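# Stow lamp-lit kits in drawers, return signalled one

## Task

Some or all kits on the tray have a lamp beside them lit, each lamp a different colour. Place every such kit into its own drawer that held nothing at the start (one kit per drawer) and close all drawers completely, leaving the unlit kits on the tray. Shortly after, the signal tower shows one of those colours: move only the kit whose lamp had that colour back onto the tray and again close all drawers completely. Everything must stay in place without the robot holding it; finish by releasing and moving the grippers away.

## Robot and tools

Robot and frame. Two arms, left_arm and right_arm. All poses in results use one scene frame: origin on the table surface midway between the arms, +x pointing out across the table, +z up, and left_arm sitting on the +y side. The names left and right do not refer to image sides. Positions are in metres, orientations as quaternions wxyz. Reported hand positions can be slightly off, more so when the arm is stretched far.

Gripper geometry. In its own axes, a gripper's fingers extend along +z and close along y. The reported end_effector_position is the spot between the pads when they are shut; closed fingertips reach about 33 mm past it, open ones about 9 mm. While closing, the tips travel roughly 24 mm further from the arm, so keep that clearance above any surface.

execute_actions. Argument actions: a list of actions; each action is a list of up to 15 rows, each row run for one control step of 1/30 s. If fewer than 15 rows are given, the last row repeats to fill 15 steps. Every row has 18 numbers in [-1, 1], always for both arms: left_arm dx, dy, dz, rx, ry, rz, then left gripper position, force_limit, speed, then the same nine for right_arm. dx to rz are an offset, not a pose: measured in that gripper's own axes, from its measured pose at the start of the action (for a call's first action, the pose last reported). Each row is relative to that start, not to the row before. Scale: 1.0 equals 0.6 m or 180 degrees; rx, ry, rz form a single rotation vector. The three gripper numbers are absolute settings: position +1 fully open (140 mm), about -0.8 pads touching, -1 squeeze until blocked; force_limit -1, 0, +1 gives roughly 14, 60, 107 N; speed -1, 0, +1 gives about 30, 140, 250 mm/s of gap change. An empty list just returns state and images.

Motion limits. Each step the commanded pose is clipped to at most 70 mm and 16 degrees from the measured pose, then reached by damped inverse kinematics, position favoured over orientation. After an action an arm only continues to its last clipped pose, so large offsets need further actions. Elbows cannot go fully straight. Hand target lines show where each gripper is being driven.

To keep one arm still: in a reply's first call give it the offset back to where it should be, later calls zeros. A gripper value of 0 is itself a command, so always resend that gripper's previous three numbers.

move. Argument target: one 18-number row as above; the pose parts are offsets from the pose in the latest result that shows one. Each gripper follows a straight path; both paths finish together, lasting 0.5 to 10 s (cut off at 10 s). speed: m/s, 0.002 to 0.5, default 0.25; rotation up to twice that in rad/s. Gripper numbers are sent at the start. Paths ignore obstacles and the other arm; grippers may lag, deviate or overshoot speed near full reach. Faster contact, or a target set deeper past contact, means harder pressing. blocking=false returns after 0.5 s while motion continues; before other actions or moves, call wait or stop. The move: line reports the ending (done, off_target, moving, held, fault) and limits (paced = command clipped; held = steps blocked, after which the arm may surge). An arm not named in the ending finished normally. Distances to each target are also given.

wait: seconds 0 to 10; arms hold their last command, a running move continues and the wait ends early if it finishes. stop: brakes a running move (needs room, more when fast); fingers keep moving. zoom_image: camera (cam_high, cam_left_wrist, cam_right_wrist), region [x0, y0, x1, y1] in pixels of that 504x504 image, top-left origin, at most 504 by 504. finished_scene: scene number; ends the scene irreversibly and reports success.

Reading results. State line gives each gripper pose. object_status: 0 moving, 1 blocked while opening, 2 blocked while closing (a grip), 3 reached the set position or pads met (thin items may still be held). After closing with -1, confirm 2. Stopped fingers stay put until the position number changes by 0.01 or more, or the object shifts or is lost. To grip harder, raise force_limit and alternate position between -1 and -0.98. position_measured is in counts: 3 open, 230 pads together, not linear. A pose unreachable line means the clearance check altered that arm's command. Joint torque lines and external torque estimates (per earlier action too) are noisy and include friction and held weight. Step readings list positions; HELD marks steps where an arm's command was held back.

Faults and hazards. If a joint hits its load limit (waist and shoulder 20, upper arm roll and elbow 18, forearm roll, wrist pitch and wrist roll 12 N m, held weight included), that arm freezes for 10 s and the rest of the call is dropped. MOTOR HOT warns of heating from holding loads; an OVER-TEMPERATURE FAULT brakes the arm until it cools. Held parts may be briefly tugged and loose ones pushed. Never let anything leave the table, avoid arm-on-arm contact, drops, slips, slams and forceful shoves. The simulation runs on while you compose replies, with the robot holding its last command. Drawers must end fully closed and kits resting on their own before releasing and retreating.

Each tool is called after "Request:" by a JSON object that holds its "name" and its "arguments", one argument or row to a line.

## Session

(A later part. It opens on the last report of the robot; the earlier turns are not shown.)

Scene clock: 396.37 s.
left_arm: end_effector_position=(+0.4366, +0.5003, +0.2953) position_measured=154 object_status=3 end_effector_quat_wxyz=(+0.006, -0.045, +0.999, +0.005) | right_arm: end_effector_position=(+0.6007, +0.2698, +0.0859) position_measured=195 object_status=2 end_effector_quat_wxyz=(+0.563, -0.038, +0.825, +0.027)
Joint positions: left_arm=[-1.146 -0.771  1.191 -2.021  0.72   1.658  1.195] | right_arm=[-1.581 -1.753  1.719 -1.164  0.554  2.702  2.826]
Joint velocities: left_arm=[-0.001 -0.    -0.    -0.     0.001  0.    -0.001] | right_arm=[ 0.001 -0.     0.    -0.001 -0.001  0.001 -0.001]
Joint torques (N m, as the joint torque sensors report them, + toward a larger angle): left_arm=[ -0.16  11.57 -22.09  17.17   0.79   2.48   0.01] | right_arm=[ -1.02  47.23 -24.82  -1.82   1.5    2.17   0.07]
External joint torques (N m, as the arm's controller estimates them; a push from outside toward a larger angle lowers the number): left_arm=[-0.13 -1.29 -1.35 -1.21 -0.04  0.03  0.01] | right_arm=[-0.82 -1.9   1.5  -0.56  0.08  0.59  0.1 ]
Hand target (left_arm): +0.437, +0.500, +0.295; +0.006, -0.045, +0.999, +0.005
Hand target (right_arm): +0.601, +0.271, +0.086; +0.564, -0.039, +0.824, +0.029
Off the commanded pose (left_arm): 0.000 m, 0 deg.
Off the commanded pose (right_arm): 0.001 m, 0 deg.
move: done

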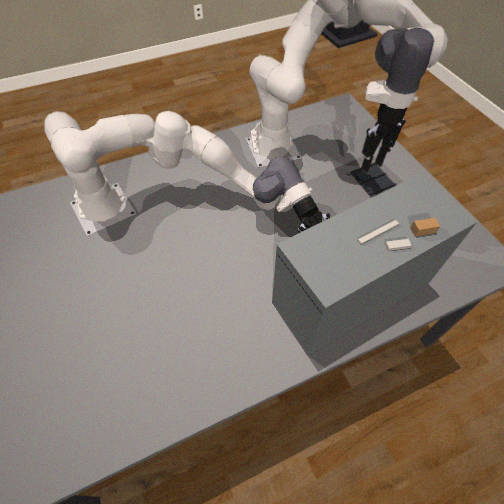

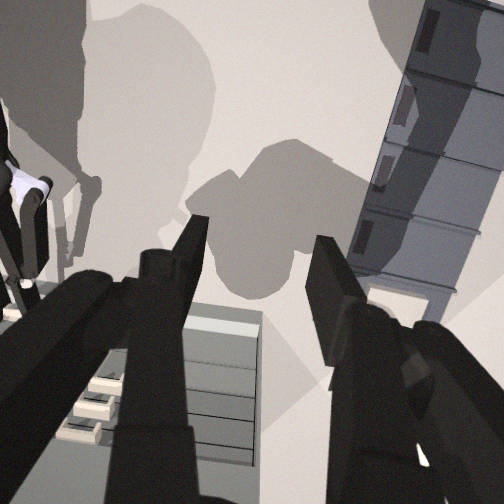

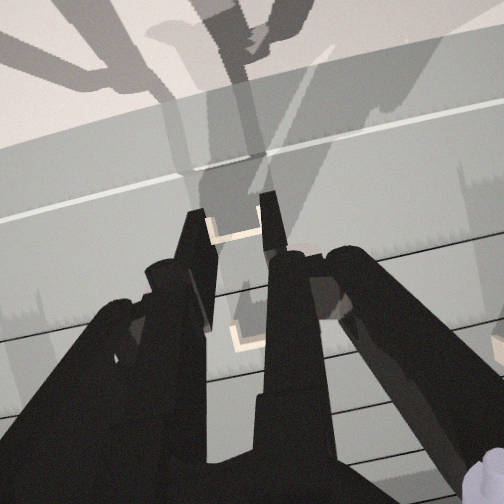

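Pull; then release and retreat.

Request:
{"name": "move", "arguments": {
  "target": [0,0,0,0,0,0,-0.2,0,-0.3,0.084,0,-0.225,0,0,0,-1,0.6,0],
  "speed": 0.09
}}

Request:
{"name": "move", "arguments": {
  "target": [0,0,0,0,0,0,-0.2,0,-0.3,0,0,0,0,0,0,-0.1,0,0]
}}

Request:
{"name": "move", "arguments": {
  "target": [0,0,0,0,0,0,-0.2,0,-0.3,0,0,-0.07,0,0,0,-0.1,0,0],
  "speed": 0.12
}}

Request:
{"name": "move", "arguments": {
  "target": [0,0,0,0,0,0,-0.2,0,-0.3,-0.12,-0.55,-0.11,0,0,0,-0.15,0,0],
  "speed": 0.3
}}

Scene clock: 400.90 s.
left_arm: end_effector_position=(+0.4366, +0.5003, +0.2953) position_measured=154 object_status=3 end_effector_quat_wxyz=(+0.006, -0.045, +0.999, +0.005) | right_arm: end_effector_position=(+0.4568, +0.2535, +0.0820) position_measured=195 object_status=2 end_effector_quat_wxyz=(+0.562, -0.041, +0.826, +0.026)
Joint positions: left_arm=[-1.146 -0.771  1.191 -2.021  0.72   1.658  1.195] | right_arm=[-1.134 -1.709  1.799 -1.61   0.581  2.713  2.832]
Joint velocities: left_arm=[-0.    -0.001 -0.001 -0.     0.     0.    -0.001] | right_arm=[ 0.003  0.001  0.001 -0.003  0.    -0.001  0.   ]
Joint torques (N m, as the joint torque sensors report them, + toward a larger angle): left_arm=[  0.32  11.65 -22.45  17.73   0.66   2.34   0.16] | right_arm=[  2.11  39.64 -30.3   -5.85   1.87   1.08   0.19]
External joint torques (N m, as the arm's controller estimates them; a push from outside toward a larger angle lowers the number): left_arm=[ 0.26 -1.19 -1.75 -0.7  -0.17 -0.11  0.16] | right_arm=[ 2.19  0.28  0.75 -3.83  0.42 -0.48  0.21]
Hand target (left_arm): +0.437, +0.500, +0.295; +0.006, -0.045, +0.999, +0.005
Hand target (right_arm): +0.456, +0.253, +0.084; +0.561, -0.038, +0.826, +0.027
Off the commanded pose (left_arm): 0.000 m, 0 deg.
Off the commanded pose (right_arm): 0.007 m, 1 deg.
move: off_target (right_arm)

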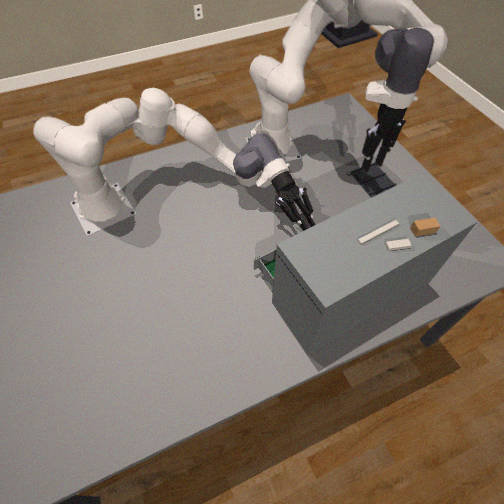

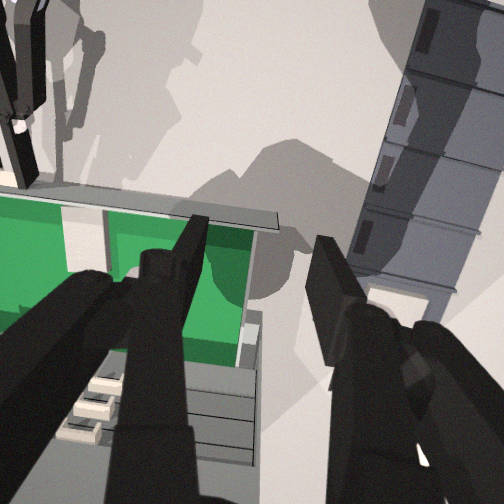

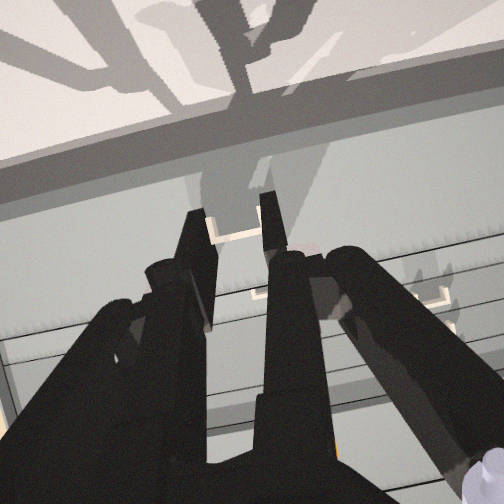

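Scene clock: 401.40 s.
left_arm: end_effector_position=(+0.4366, +0.5003, +0.2953) position_measured=154 object_status=3 end_effector_quat_wxyz=(+0.006, -0.045, +0.999, +0.005) | right_arm: end_effector_position=(+0.4566, +0.2537, +0.0819) position_measured=141 object_status=3 end_effector_quat_wxyz=(+0.562, -0.042, +0.826, +0.026)
Joint positions: left_arm=[-1.146 -0.771  1.191 -2.021  0.72   1.658  1.195] | right_arm=[-1.134 -1.709  1.8   -1.61   0.581  2.714  2.832]
Joint velocities: left_arm=[ 0.    -0.    -0.     0.001 -0.001 -0.001  0.   ] | right_arm=[-0.001 -0.     0.001  0.     0.001 -0.001  0.001]
Joint torques (N m, as the joint torque sensors report them, + toward a larger angle): left_arm=[  0.44  12.28 -21.58  17.98   0.64   2.5    0.12] | right_arm=[ -0.66  38.23 -29.65  -2.64   1.37   1.41   0.08]
External joint torques (N m, as the arm's controller estimates them; a push from outside toward a larger angle lowers the number): left_arm=[ 0.36 -0.54 -0.92 -0.44 -0.19  0.05  0.12] | right_arm=[-0.51 -1.26  1.53 -0.63 -0.09 -0.16  0.11]
Hand target (left_arm): +0.437, +0.500, +0.295; +0.006, -0.045, +0.999, +0.005
Hand target (right_arm): +0.457, +0.253, +0.082; +0.562, -0.041, +0.826, +0.026
Off the commanded pose (left_arm): 0.000 m, 0 deg.
Off the commanded pose (right_arm): 0.000 m, 0 deg.
move: done

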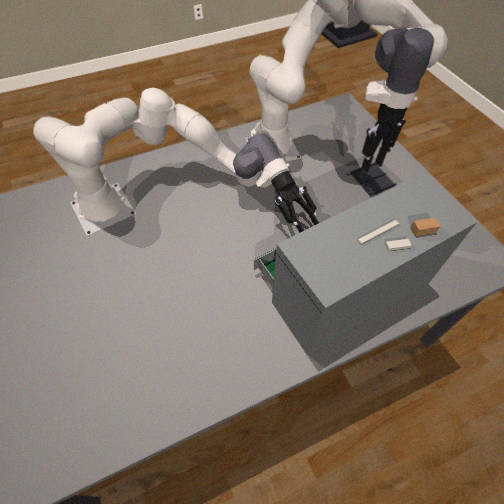

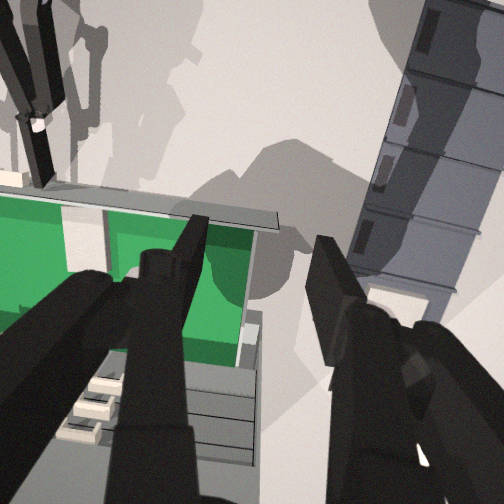

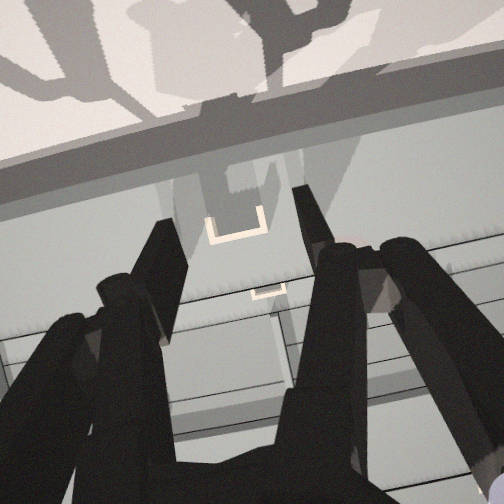

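Scene clock: 402.37 s.
left_arm: end_effector_position=(+0.4366, +0.5003, +0.2953) position_measured=154 object_status=3 end_effector_quat_wxyz=(+0.006, -0.045, +0.999, +0.005) | right_arm: end_effector_position=(+0.4169, +0.2505, +0.0950) position_measured=141 object_status=3 end_effector_quat_wxyz=(+0.560, -0.041, +0.827, +0.028)
Joint positions: left_arm=[-1.146 -0.771  1.191 -2.021  0.72   1.658  1.195] | right_arm=[-1.024 -1.68   1.8   -1.699  0.581  2.69   2.832]
Joint velocities: left_arm=[-0.    -0.002  0.001  0.002 -0.001  0.001  0.   ] | right_arm=[ 0.001 -0.    -0.    -0.    -0.001 -0.004 -0.   ]
Joint torques (N m, as the joint torque sensors report them, + toward a larger angle): left_arm=[  0.25  11.35 -21.45  17.66   0.66   2.45   0.04] | right_arm=[  0.05  37.3  -30.8   -4.1    0.73   1.13  -0.1 ]
External joint torques (N m, as the arm's controller estimates them; a push from outside toward a larger angle lowers the number): left_arm=[ 0.14 -1.44 -0.8  -0.83 -0.18 -0.01  0.04] | right_arm=[-0.04 -0.23  0.92 -2.32 -0.67 -0.47 -0.07]
Hand target (left_arm): +0.437, +0.500, +0.295; +0.006, -0.045, +0.999, +0.005
Hand target (right_arm): +0.418, +0.249, +0.096; +0.561, -0.042, +0.826, +0.026
Off the commanded pose (left_arm): 0.000 m, 0 deg.
Off the commanded pose (right_arm): 0.003 m, 0 deg.
move: done

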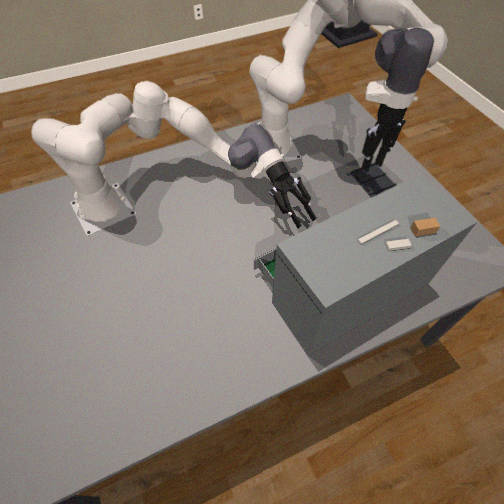

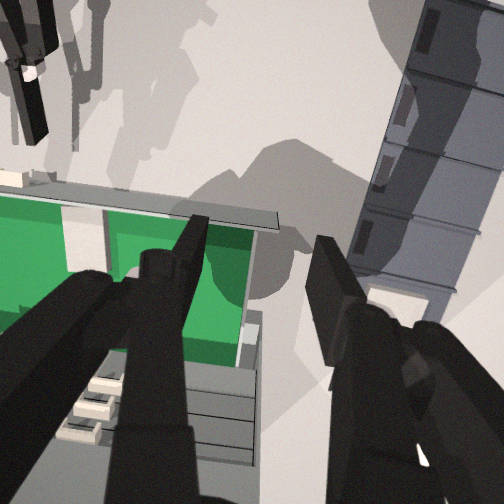

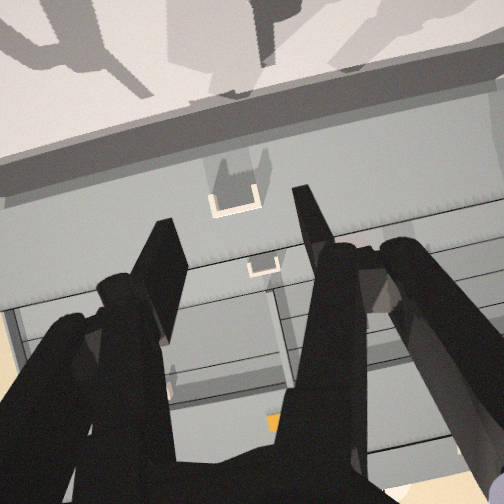

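Scene clock: 404.40 s.
left_arm: end_effector_position=(+0.4366, +0.5003, +0.2953) position_measured=154 object_status=3 end_effector_quat_wxyz=(+0.006, -0.045, +0.999, +0.005) | right_arm: end_effector_position=(+0.4170, -0.0831, +0.1799) position_measured=148 object_status=3 end_effector_quat_wxyz=(+0.557, -0.040, +0.829, +0.027)
Joint positions: left_arm=[-1.146 -0.771  1.191 -2.021  0.72   1.658  1.195] | right_arm=[-0.709 -1.082  1.84  -2.844  0.528  3.468  2.57 ]
Joint velocities: left_arm=[ 0.001  0.001  0.002  0.002  0.    -0.     0.   ] | right_arm=[-0.001  0.001 -0.003 -0.002 -0.013  0.014 -0.001]
Joint torques (N m, as the joint torque sensors report them, + toward a larger angle): left_arm=[  0.53  11.93 -22.23  18.3    0.8    2.31   0.08] | right_arm=[ -1.96  16.89 -21.36   0.42   1.7    2.25  -0.18]
External joint torques (N m, as the arm's controller estimates them; a push from outside toward a larger angle lowers the number): left_arm=[ 0.41 -0.94 -1.53 -0.22 -0.04 -0.14  0.08] | right_arm=[-1.9   0.78 -1.66 -2.22 -1.05  0.13 -0.16]
Hand target (left_arm): +0.437, +0.500, +0.295; +0.006, -0.045, +0.999, +0.005
Hand target (right_arm): +0.418, -0.084, +0.181; +0.558, -0.044, +0.828, +0.025
Off the commanded pose (left_arm): 0.000 m, 0 deg.
Off the commanded pose (right_arm): 0.007 m, 0 deg.
move: off_target (right_arm)

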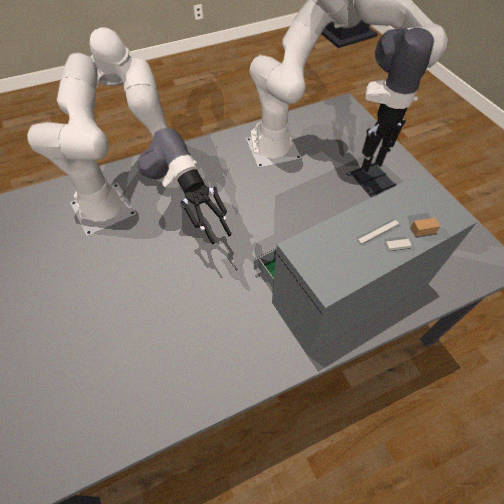

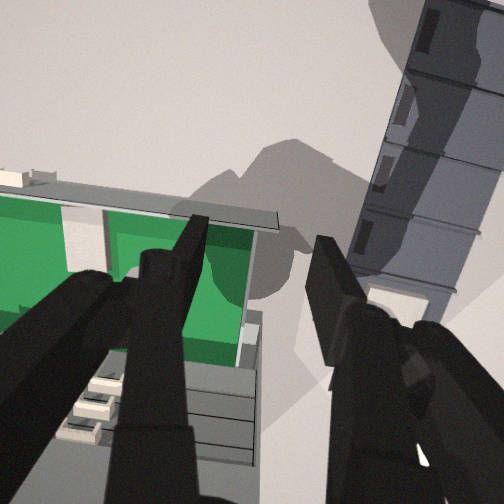

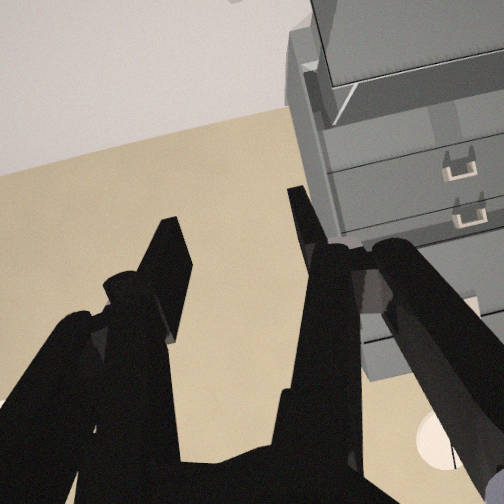

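Request:
{"name": "move", "arguments": {
  "target": [-0.118,-0.275,0.175,0,0,0.008,-0.2,0,-0.3,0,0,0,0,0,0,-0.15,0,0]
}}

Scene clock: 406.97 s.
left_arm: end_effector_position=(+0.5220, +0.3387, +0.1943) position_measured=154 object_status=3 end_effector_quat_wxyz=(+0.009, -0.023, +1.000, +0.003) | right_arm: end_effector_position=(+0.4169, -0.0826, +0.1802) position_measured=148 object_status=3 end_effector_quat_wxyz=(+0.558, -0.041, +0.829, +0.028)
Joint positions: left_arm=[-1.749 -0.655  1.618 -1.971  0.718  1.925  0.992] | right_arm=[-0.709 -1.082  1.84  -2.844  0.526  3.47   2.57 ]
Joint velocities: left_arm=[-0.002  0.    -0.     0.001 -0.001  0.006 -0.027] | right_arm=[-0.    -0.001  0.     0.002 -0.    -0.    -0.002]
Joint torques (N m, as the joint torque sensors report them, + toward a larger angle): left_arm=[ -1.74  19.63 -19.77  20.66   0.1    2.89  -0.1 ] | right_arm=[ -0.38  15.9  -18.61   2.26   2.95   1.66   0.12]
External joint torques (N m, as the arm's controller estimates them; a push from outside toward a larger angle lowers the number): left_arm=[-1.74 -1.03 -0.26  1.41 -0.67  0.43 -0.1 ] | right_arm=[-0.4  -0.22  1.04 -0.52  0.22 -0.48  0.15]
Hand target (left_arm): +0.524, +0.338, +0.195; +0.011, -0.029, +1.000, +0.002
Hand target (right_arm): +0.417, -0.083, +0.180; +0.557, -0.040, +0.829, +0.027
Off the commanded pose (left_arm): 0.007 m, 1 deg.
Off the commanded pose (right_arm): 0.001 m, 0 deg.
move: off_target (left_arm)

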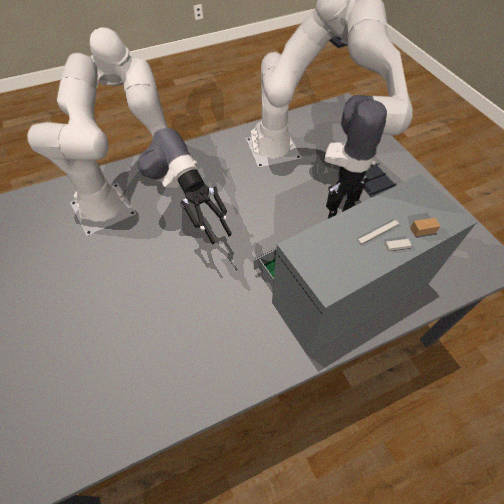

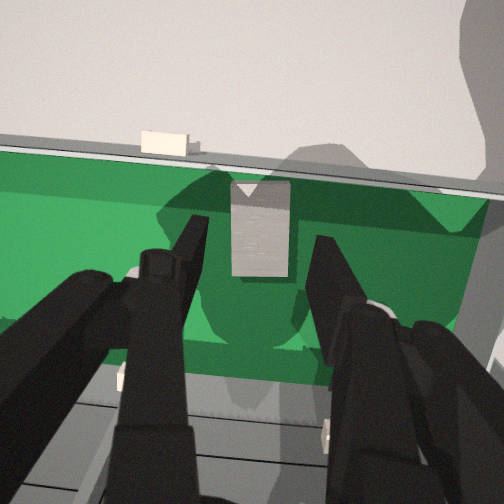

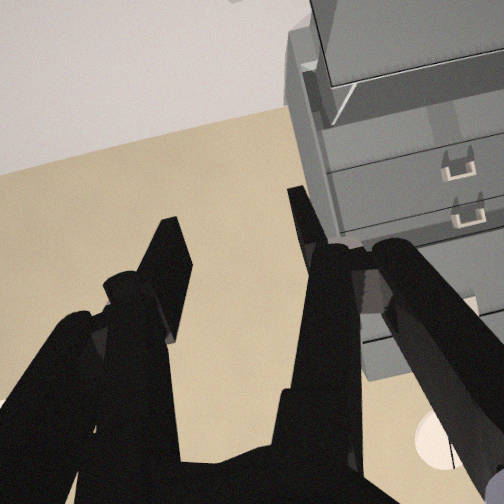

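Request:
{"name": "move", "arguments": {
  "target": [-0.004,0.006,0.1,0,0.006,-0.038,-0.2,0,-0.3,0,0,0,0,0,0,-0.15,0,0],
  "speed": 0.08
}}

Scene clock: 410.07 s.
left_arm: end_effector_position=(+0.5250, +0.3426, +0.1352) position_measured=154 object_status=3 end_effector_quat_wxyz=(-0.001, -0.077, +0.997, +0.002) | right_arm: end_effector_position=(+0.4169, -0.0827, +0.1801) position_measured=148 object_status=3 end_effector_quat_wxyz=(+0.558, -0.041, +0.829, +0.027)
Joint positions: left_arm=[-1.851 -0.662  1.785 -2.001  0.739  2.03   0.885] | right_arm=[-0.709 -1.082  1.84  -2.844  0.526  3.47   2.57 ]
Joint velocities: left_arm=[-0.001  0.003  0.002 -0.002  0.001  0.012 -0.023] | right_arm=[-0.     0.002 -0.    -0.    -0.    -0.    -0.   ]
Joint torques (N m, as the joint torque sensors report them, + toward a larger angle): left_arm=[ -1.26  23.19 -19.17  17.     0.88   2.76  -0.04] | right_arm=[ -0.58  15.78 -18.81   2.26   2.71   2.05   0.08]
External joint torques (N m, as the arm's controller estimates them; a push from outside toward a larger angle lowers the number): left_arm=[-1.24 -1.27  0.01 -1.65  0.17  0.33 -0.04] | right_arm=[-0.57 -0.38  0.87 -0.44 -0.03 -0.08  0.1 ]
Hand target (left_arm): +0.525, +0.341, +0.135; -0.000, -0.081, +0.997, +0.002
Hand target (right_arm): +0.417, -0.083, +0.180; +0.558, -0.041, +0.829, +0.028
Off the commanded pose (left_arm): 0.001 m, 1 deg.
Off the commanded pose (right_arm): 0.000 m, 0 deg.
move: done

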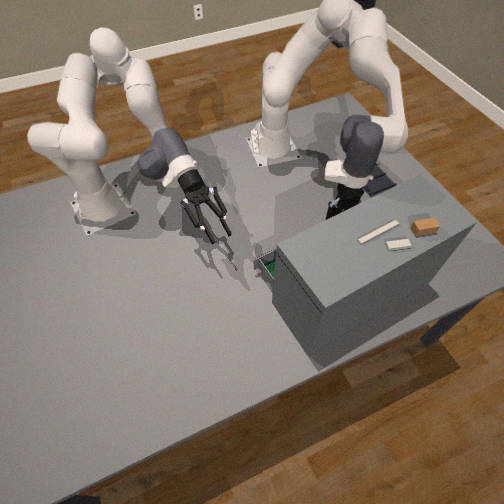

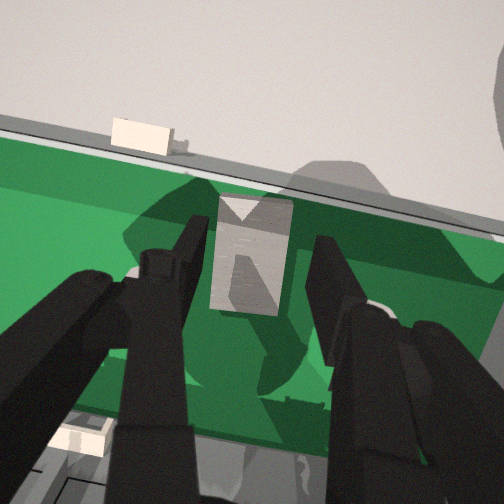

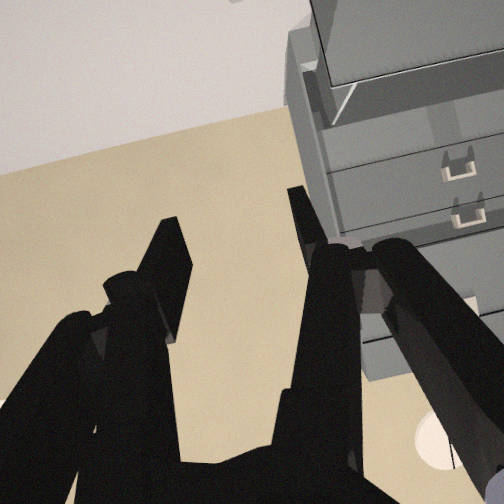

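Request:
{"name": "move", "arguments": {
  "target": [0,-0.009,0.055,0,0,0.008,-0.2,0,-0.3,0,0,0,0,0,0,-0.15,0,0],
  "speed": 0.035
}}

Request:
{"name": "move", "arguments": {
  "target": [0,0,0,0,0,0,-1,0,-0.3,0,0,0,0,0,0,-0.15,0,0]
}}

Request:
{"name": "move", "arguments": {
  "target": [0,0,-0.17,0,0,0,-1,0,-0.3,0,0,0,0,0,0,-0.15,0,0],
  "speed": 0.1
}}

Scene clock: 413.27 s.
left_arm: end_effector_position=(+0.5254, +0.3379, +0.1036) position_measured=154 object_status=3 end_effector_quat_wxyz=(-0.003, -0.066, +0.998, +0.001) | right_arm: end_effector_position=(+0.4169, -0.0827, +0.1801) position_measured=148 object_status=3 end_effector_quat_wxyz=(+0.558, -0.041, +0.829, +0.027)
Joint positions: left_arm=[-1.904 -0.693  1.855 -2.017  0.782  2.081  0.878] | right_arm=[-0.709 -1.082  1.84  -2.844  0.526  3.47   2.57 ]
Joint velocities: left_arm=[-0.005 -0.001  0.005  0.001  0.001  0.014 -0.   ] | right_arm=[-0.002 -0.001 -0.002  0.001  0.001 -0.001 -0.001]
Joint torques (N m, as the joint torque sensors report them, + toward a larger angle): left_arm=[ -1.68  24.21 -19.38  16.48   1.64   2.77   0.04] | right_arm=[ -0.53  15.91 -18.74   1.97   2.7    2.01   0.04]
External joint torques (N m, as the arm's controller estimates them; a push from outside toward a larger angle lowers the number): left_arm=[-1.81 -2.23  0.11 -1.52  0.95  0.33  0.04] | right_arm=[-0.51 -0.24  0.99 -0.77 -0.05 -0.13  0.07]
Hand target (left_arm): +0.526, +0.337, +0.102; -0.001, -0.064, +0.998, +0.002
Hand target (right_arm): +0.417, -0.083, +0.180; +0.558, -0.041, +0.829, +0.027
Off the commanded pose (left_arm): 0.002 m, 0 deg.
Off the commanded pose (right_arm): 0.000 m, 0 deg.
move: done

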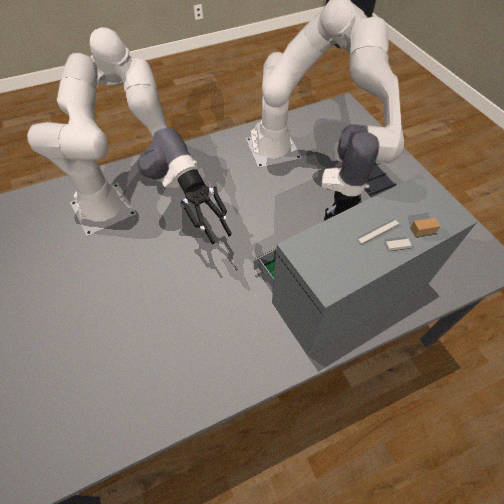

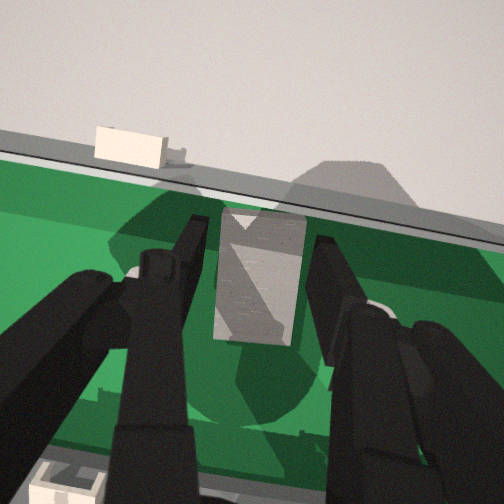

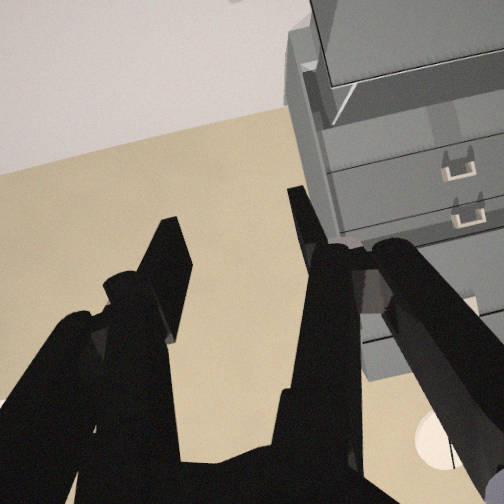

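Scene clock: 413.93 s.
left_arm: end_effector_position=(+0.5254, +0.3379, +0.1036) position_measured=233 object_status=3 end_effector_quat_wxyz=(-0.003, -0.066, +0.998, +0.001) | right_arm: end_effector_position=(+0.4169, -0.0827, +0.1801) position_measured=148 object_status=3 end_effector_quat_wxyz=(+0.558, -0.041, +0.829, +0.027)
Joint positions: left_arm=[-1.904 -0.693  1.855 -2.017  0.782  2.081  0.878] | right_arm=[-0.709 -1.082  1.84  -2.844  0.526  3.47   2.57 ]
Joint velocities: left_arm=[-0.     0.     0.002 -0.001 -0.001 -0.001 -0.001] | right_arm=[ 0.001  0.001  0.001 -0.    -0.     0.001  0.001]
Joint torques (N m, as the joint torque sensors report them, + toward a larger angle): left_arm=[  0.65  23.85 -21.31  16.59   0.52   2.35   0.11] | right_arm=[ -0.5   15.95 -18.7    2.46   2.68   2.02   0.09]
External joint torques (N m, as the arm's controller estimates them; a push from outside toward a larger angle lowers the number): left_arm=[ 0.57 -2.58 -1.84 -1.35 -0.17 -0.07  0.11] | right_arm=[-0.54 -0.2   0.94 -0.23 -0.05 -0.11  0.11]
Hand target (left_arm): +0.525, +0.338, +0.104; -0.003, -0.066, +0.998, +0.001
Hand target (right_arm): +0.417, -0.083, +0.180; +0.558, -0.041, +0.829, +0.027
Off the commanded pose (left_arm): 0.000 m, 0 deg.
Off the commanded pose (right_arm): 0.000 m, 0 deg.
move: done

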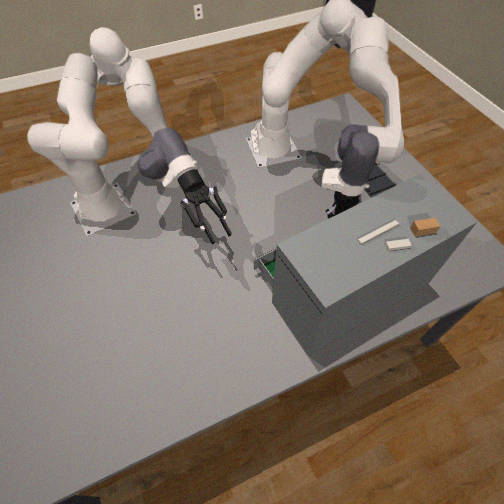

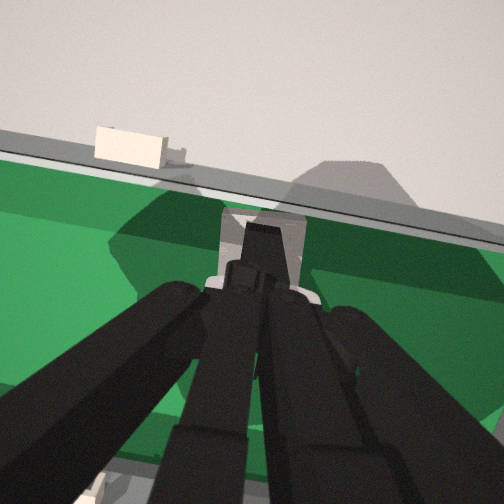

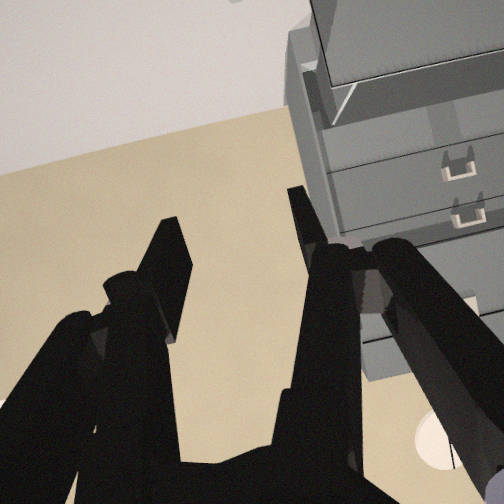

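Scene clock: 415.50 s.
left_arm: end_effector_position=(+0.5264, +0.3387, +0.2046) position_measured=233 object_status=3 end_effector_quat_wxyz=(-0.002, -0.068, +0.998, +0.003) | right_arm: end_effector_position=(+0.4169, -0.0827, +0.1801) position_measured=148 object_status=3 end_effector_quat_wxyz=(+0.558, -0.041, +0.829, +0.027)
Joint positions: left_arm=[-1.792 -0.626  1.654 -1.916  0.668  1.891  0.936] | right_arm=[-0.709 -1.082  1.84  -2.844  0.526  3.47   2.57 ]
Joint velocities: left_arm=[-0.001 -0.003 -0.002  0.     0.    -0.012  0.007] | right_arm=[ 0.     0.001  0.001  0.    -0.001 -0.001 -0.   ]
Joint torques (N m, as the joint torque sensors report them, + toward a larger angle): left_arm=[  1.9   19.25 -21.26  19.98  -0.24   1.95   0.3 ] | right_arm=[ -0.36  15.85 -18.7    2.17   2.69   2.     0.08]
External joint torques (N m, as the arm's controller estimates them; a push from outside toward a larger angle lowers the number): left_arm=[ 1.95 -2.34 -2.6   0.37 -0.99 -0.46  0.3 ] | right_arm=[-0.36 -0.27  0.92 -0.5  -0.04 -0.13  0.11]
Hand target (left_arm): +0.526, +0.339, +0.205; -0.003, -0.067, +0.998, +0.002
Hand target (right_arm): +0.417, -0.083, +0.180; +0.558, -0.041, +0.829, +0.027
Off the commanded pose (left_arm): 0.002 m, 0 deg.
Off the commanded pose (right_arm): 0.000 m, 0 deg.
move: done

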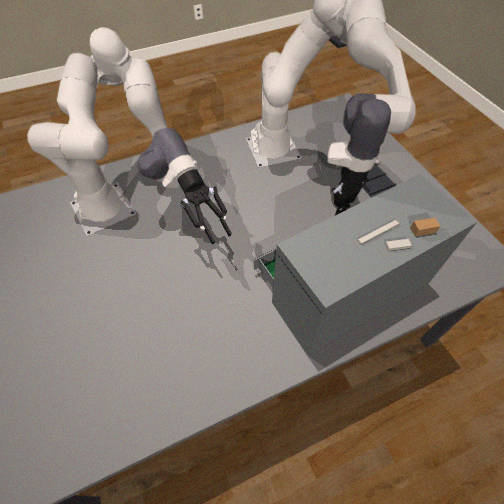

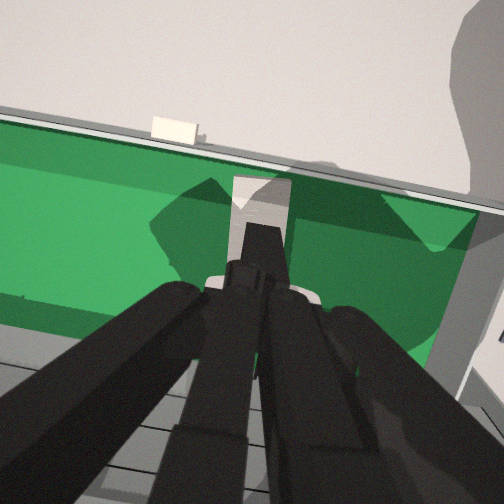

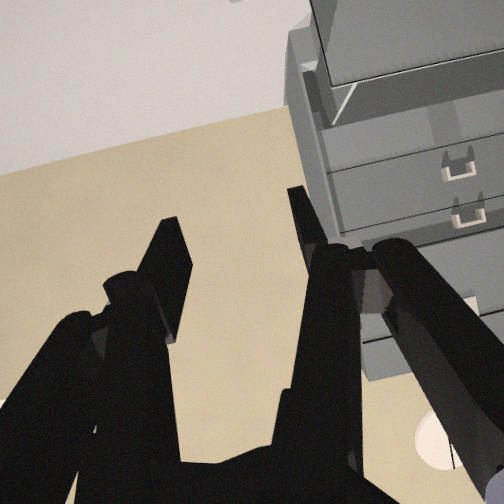

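Request:
{"name": "move", "arguments": {
  "target": [0,0,0.11,0,0,0.008,-0.2,0,-0.3,0,0,0,0,0,0,-0.15,0,0],
  "speed": 0.08
}}

Request:
{"name": "move", "arguments": {
  "target": [0,0.002,0.074,0,0,0,-0.2,0,-0.3,0,0,0,0,0,0,-0.15,0,0],
  "speed": 0.035
}}

Request:
{"name": "move", "arguments": {
  "target": [0,0,0,0,0,0,-1,0,-0.5,0,0,0,0,0,0,-0.15,0,0]
}}

Scene clock: 418.90 s.
left_arm: end_effector_position=(+0.5257, +0.3388, +0.1396) position_measured=154 object_status=3 end_effector_quat_wxyz=(-0.003, -0.054, +0.999, +0.002) | right_arm: end_effector_position=(+0.4169, -0.0827, +0.1801) position_measured=148 object_status=3 end_effector_quat_wxyz=(+0.558, -0.041, +0.829, +0.027)
Joint positions: left_arm=[-1.856 -0.671  1.774 -1.989  0.742  2.011  0.923] | right_arm=[-0.709 -1.082  1.84  -2.844  0.526  3.47   2.57 ]
Joint velocities: left_arm=[-0.003 -0.     0.004 -0.    -0.001  0.013 -0.003] | right_arm=[ 0.    -0.002 -0.    -0.002 -0.002 -0.001  0.001]
Joint torques (N m, as the joint torque sensors report them, + toward a larger angle): left_arm=[ -1.73  23.45 -20.15  16.76   1.61   2.72  -0.18] | right_arm=[ -0.5   15.85 -18.62   2.14   2.69   2.02   0.06]
External joint torques (N m, as the arm's controller estimates them; a push from outside toward a larger angle lowers the number): left_arm=[-1.67 -1.09 -0.66 -1.8   0.9   0.3  -0.18] | right_arm=[-0.53 -0.23  0.99 -0.55 -0.03 -0.12  0.09]
Hand target (left_arm): +0.527, +0.338, +0.139; -0.001, -0.055, +0.998, +0.003
Hand target (right_arm): +0.417, -0.083, +0.180; +0.558, -0.041, +0.829, +0.027
Off the commanded pose (left_arm): 0.001 m, 0 deg.
Off the commanded pose (right_arm): 0.000 m, 0 deg.
move: done

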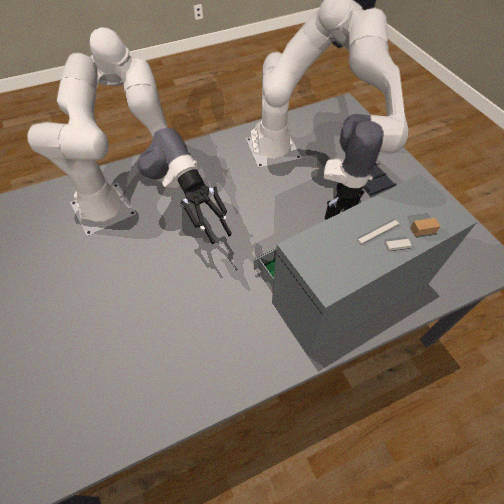

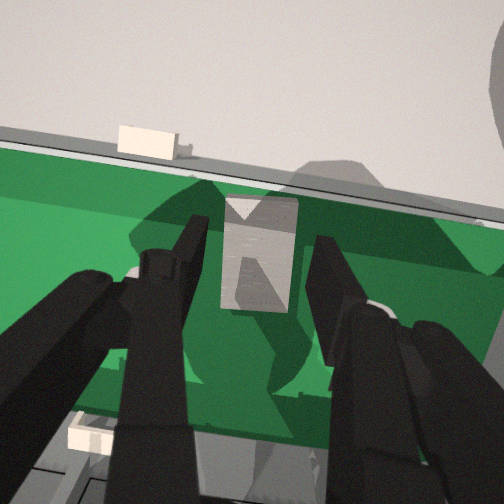

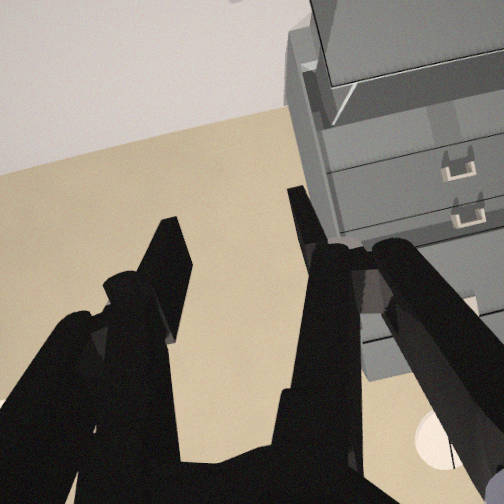

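Scene clock: 420.47 s.
left_arm: end_effector_position=(+0.5249, +0.3406, +0.0965) position_measured=154 object_status=3 end_effector_quat_wxyz=(-0.004, -0.054, +0.999, +0.002) | right_arm: end_effector_position=(+0.4169, -0.0827, +0.1801) position_measured=148 object_status=3 end_effector_quat_wxyz=(+0.558, -0.041, +0.829, +0.027)
Joint positions: left_arm=[-1.912 -0.699  1.872 -2.019  0.789  2.09   0.904] | right_arm=[-0.709 -1.082  1.84  -2.844  0.526  3.47   2.57 ]
Joint velocities: left_arm=[-0.007  0.     0.006 -0.    -0.001  0.016 -0.005] | right_arm=[ 0.     0.001  0.     0.001 -0.    -0.     0.001]
Joint torques (N m, as the joint torque sensors report them, + toward a larger angle): left_arm=[ -0.81  25.1  -19.45  16.27   1.58   2.84  -0.11] | right_arm=[ -0.7   15.96 -18.59   2.03   2.67   2.     0.06]
External joint torques (N m, as the arm's controller estimates them; a push from outside toward a larger angle lowers the number): left_arm=[-0.82 -1.82  0.14 -1.47  0.9   0.42 -0.11] | right_arm=[-0.73 -0.19  1.09 -0.72 -0.06 -0.14  0.09]
Hand target (left_arm): +0.525, +0.339, +0.095; -0.003, -0.054, +0.999, +0.002
Hand target (right_arm): +0.417, -0.083, +0.180; +0.558, -0.041, +0.829, +0.027
Off the commanded pose (left_arm): 0.001 m, 0 deg.
Off the commanded pose (right_arm): 0.000 m, 0 deg.
move: done

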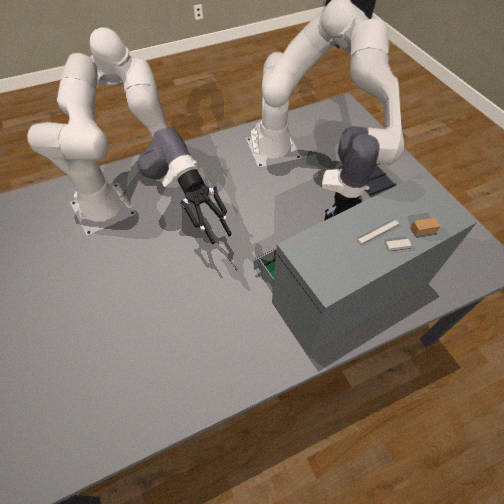

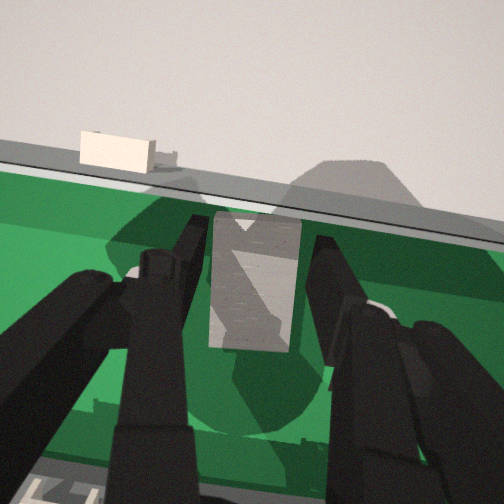

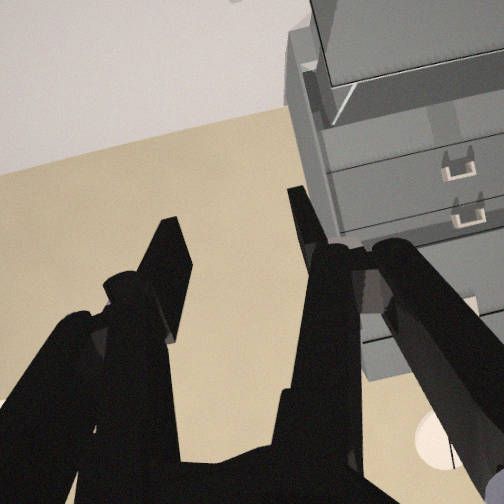

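Scene clock: 421.27 s.
left_arm: end_effector_position=(+0.5252, +0.3407, +0.0967) position_measured=233 object_status=3 end_effector_quat_wxyz=(-0.004, -0.054, +0.999, +0.002) | right_arm: end_effector_position=(+0.4169, -0.0827, +0.1801) position_measured=148 object_status=3 end_effector_quat_wxyz=(+0.558, -0.041, +0.829, +0.027)
Joint positions: left_arm=[-1.912 -0.699  1.872 -2.019  0.789  2.09   0.904] | right_arm=[-0.709 -1.082  1.84  -2.844  0.526  3.47   2.57 ]
Joint velocities: left_arm=[-0.    -0.001  0.001 -0.     0.     0.001 -0.   ] | right_arm=[ 0.001 -0.001 -0.    -0.001 -0.     0.001  0.   ]
Joint torques (N m, as the joint torque sensors report them, + toward a larger angle): left_arm=[  1.04  25.28 -20.98  16.43   0.6    2.35  -0.06] | right_arm=[ -0.44  15.83 -18.9    2.02   2.68   2.02   0.08]
External joint torques (N m, as the arm's controller estimates them; a push from outside toward a larger angle lowers the number): left_arm=[ 1.04 -1.56 -1.44 -1.31 -0.09 -0.07 -0.06] | right_arm=[-0.47 -0.28  0.75 -0.65 -0.06 -0.12  0.1 ]
Hand target (left_arm): +0.525, +0.341, +0.096; -0.004, -0.054, +0.999, +0.002
Hand target (right_arm): +0.417, -0.083, +0.180; +0.558, -0.041, +0.829, +0.027
Off the commanded pose (left_arm): 0.000 m, 0 deg.
Off the commanded pose (right_arm): 0.000 m, 0 deg.
move: done

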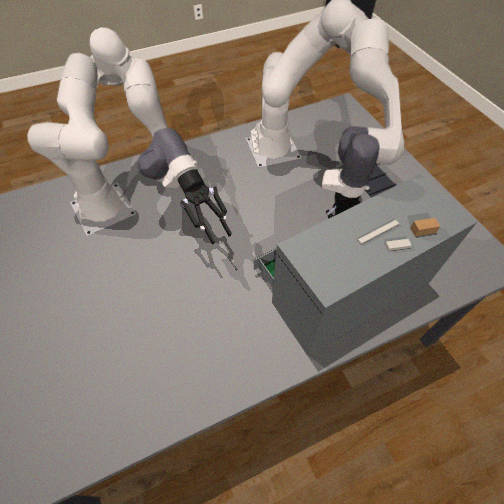

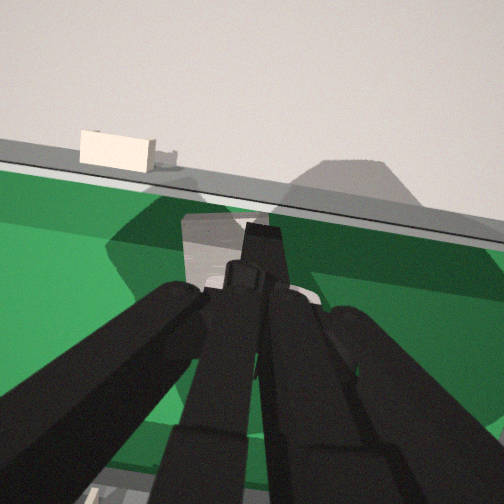

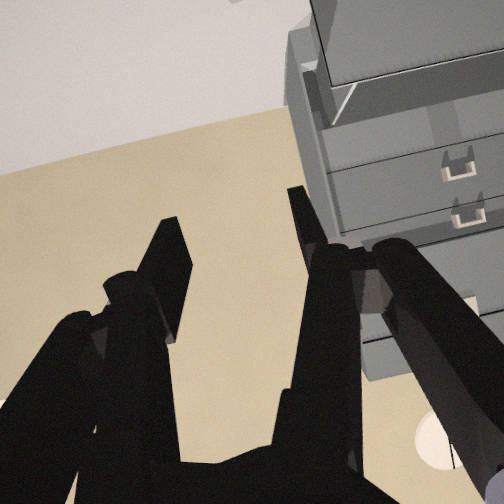

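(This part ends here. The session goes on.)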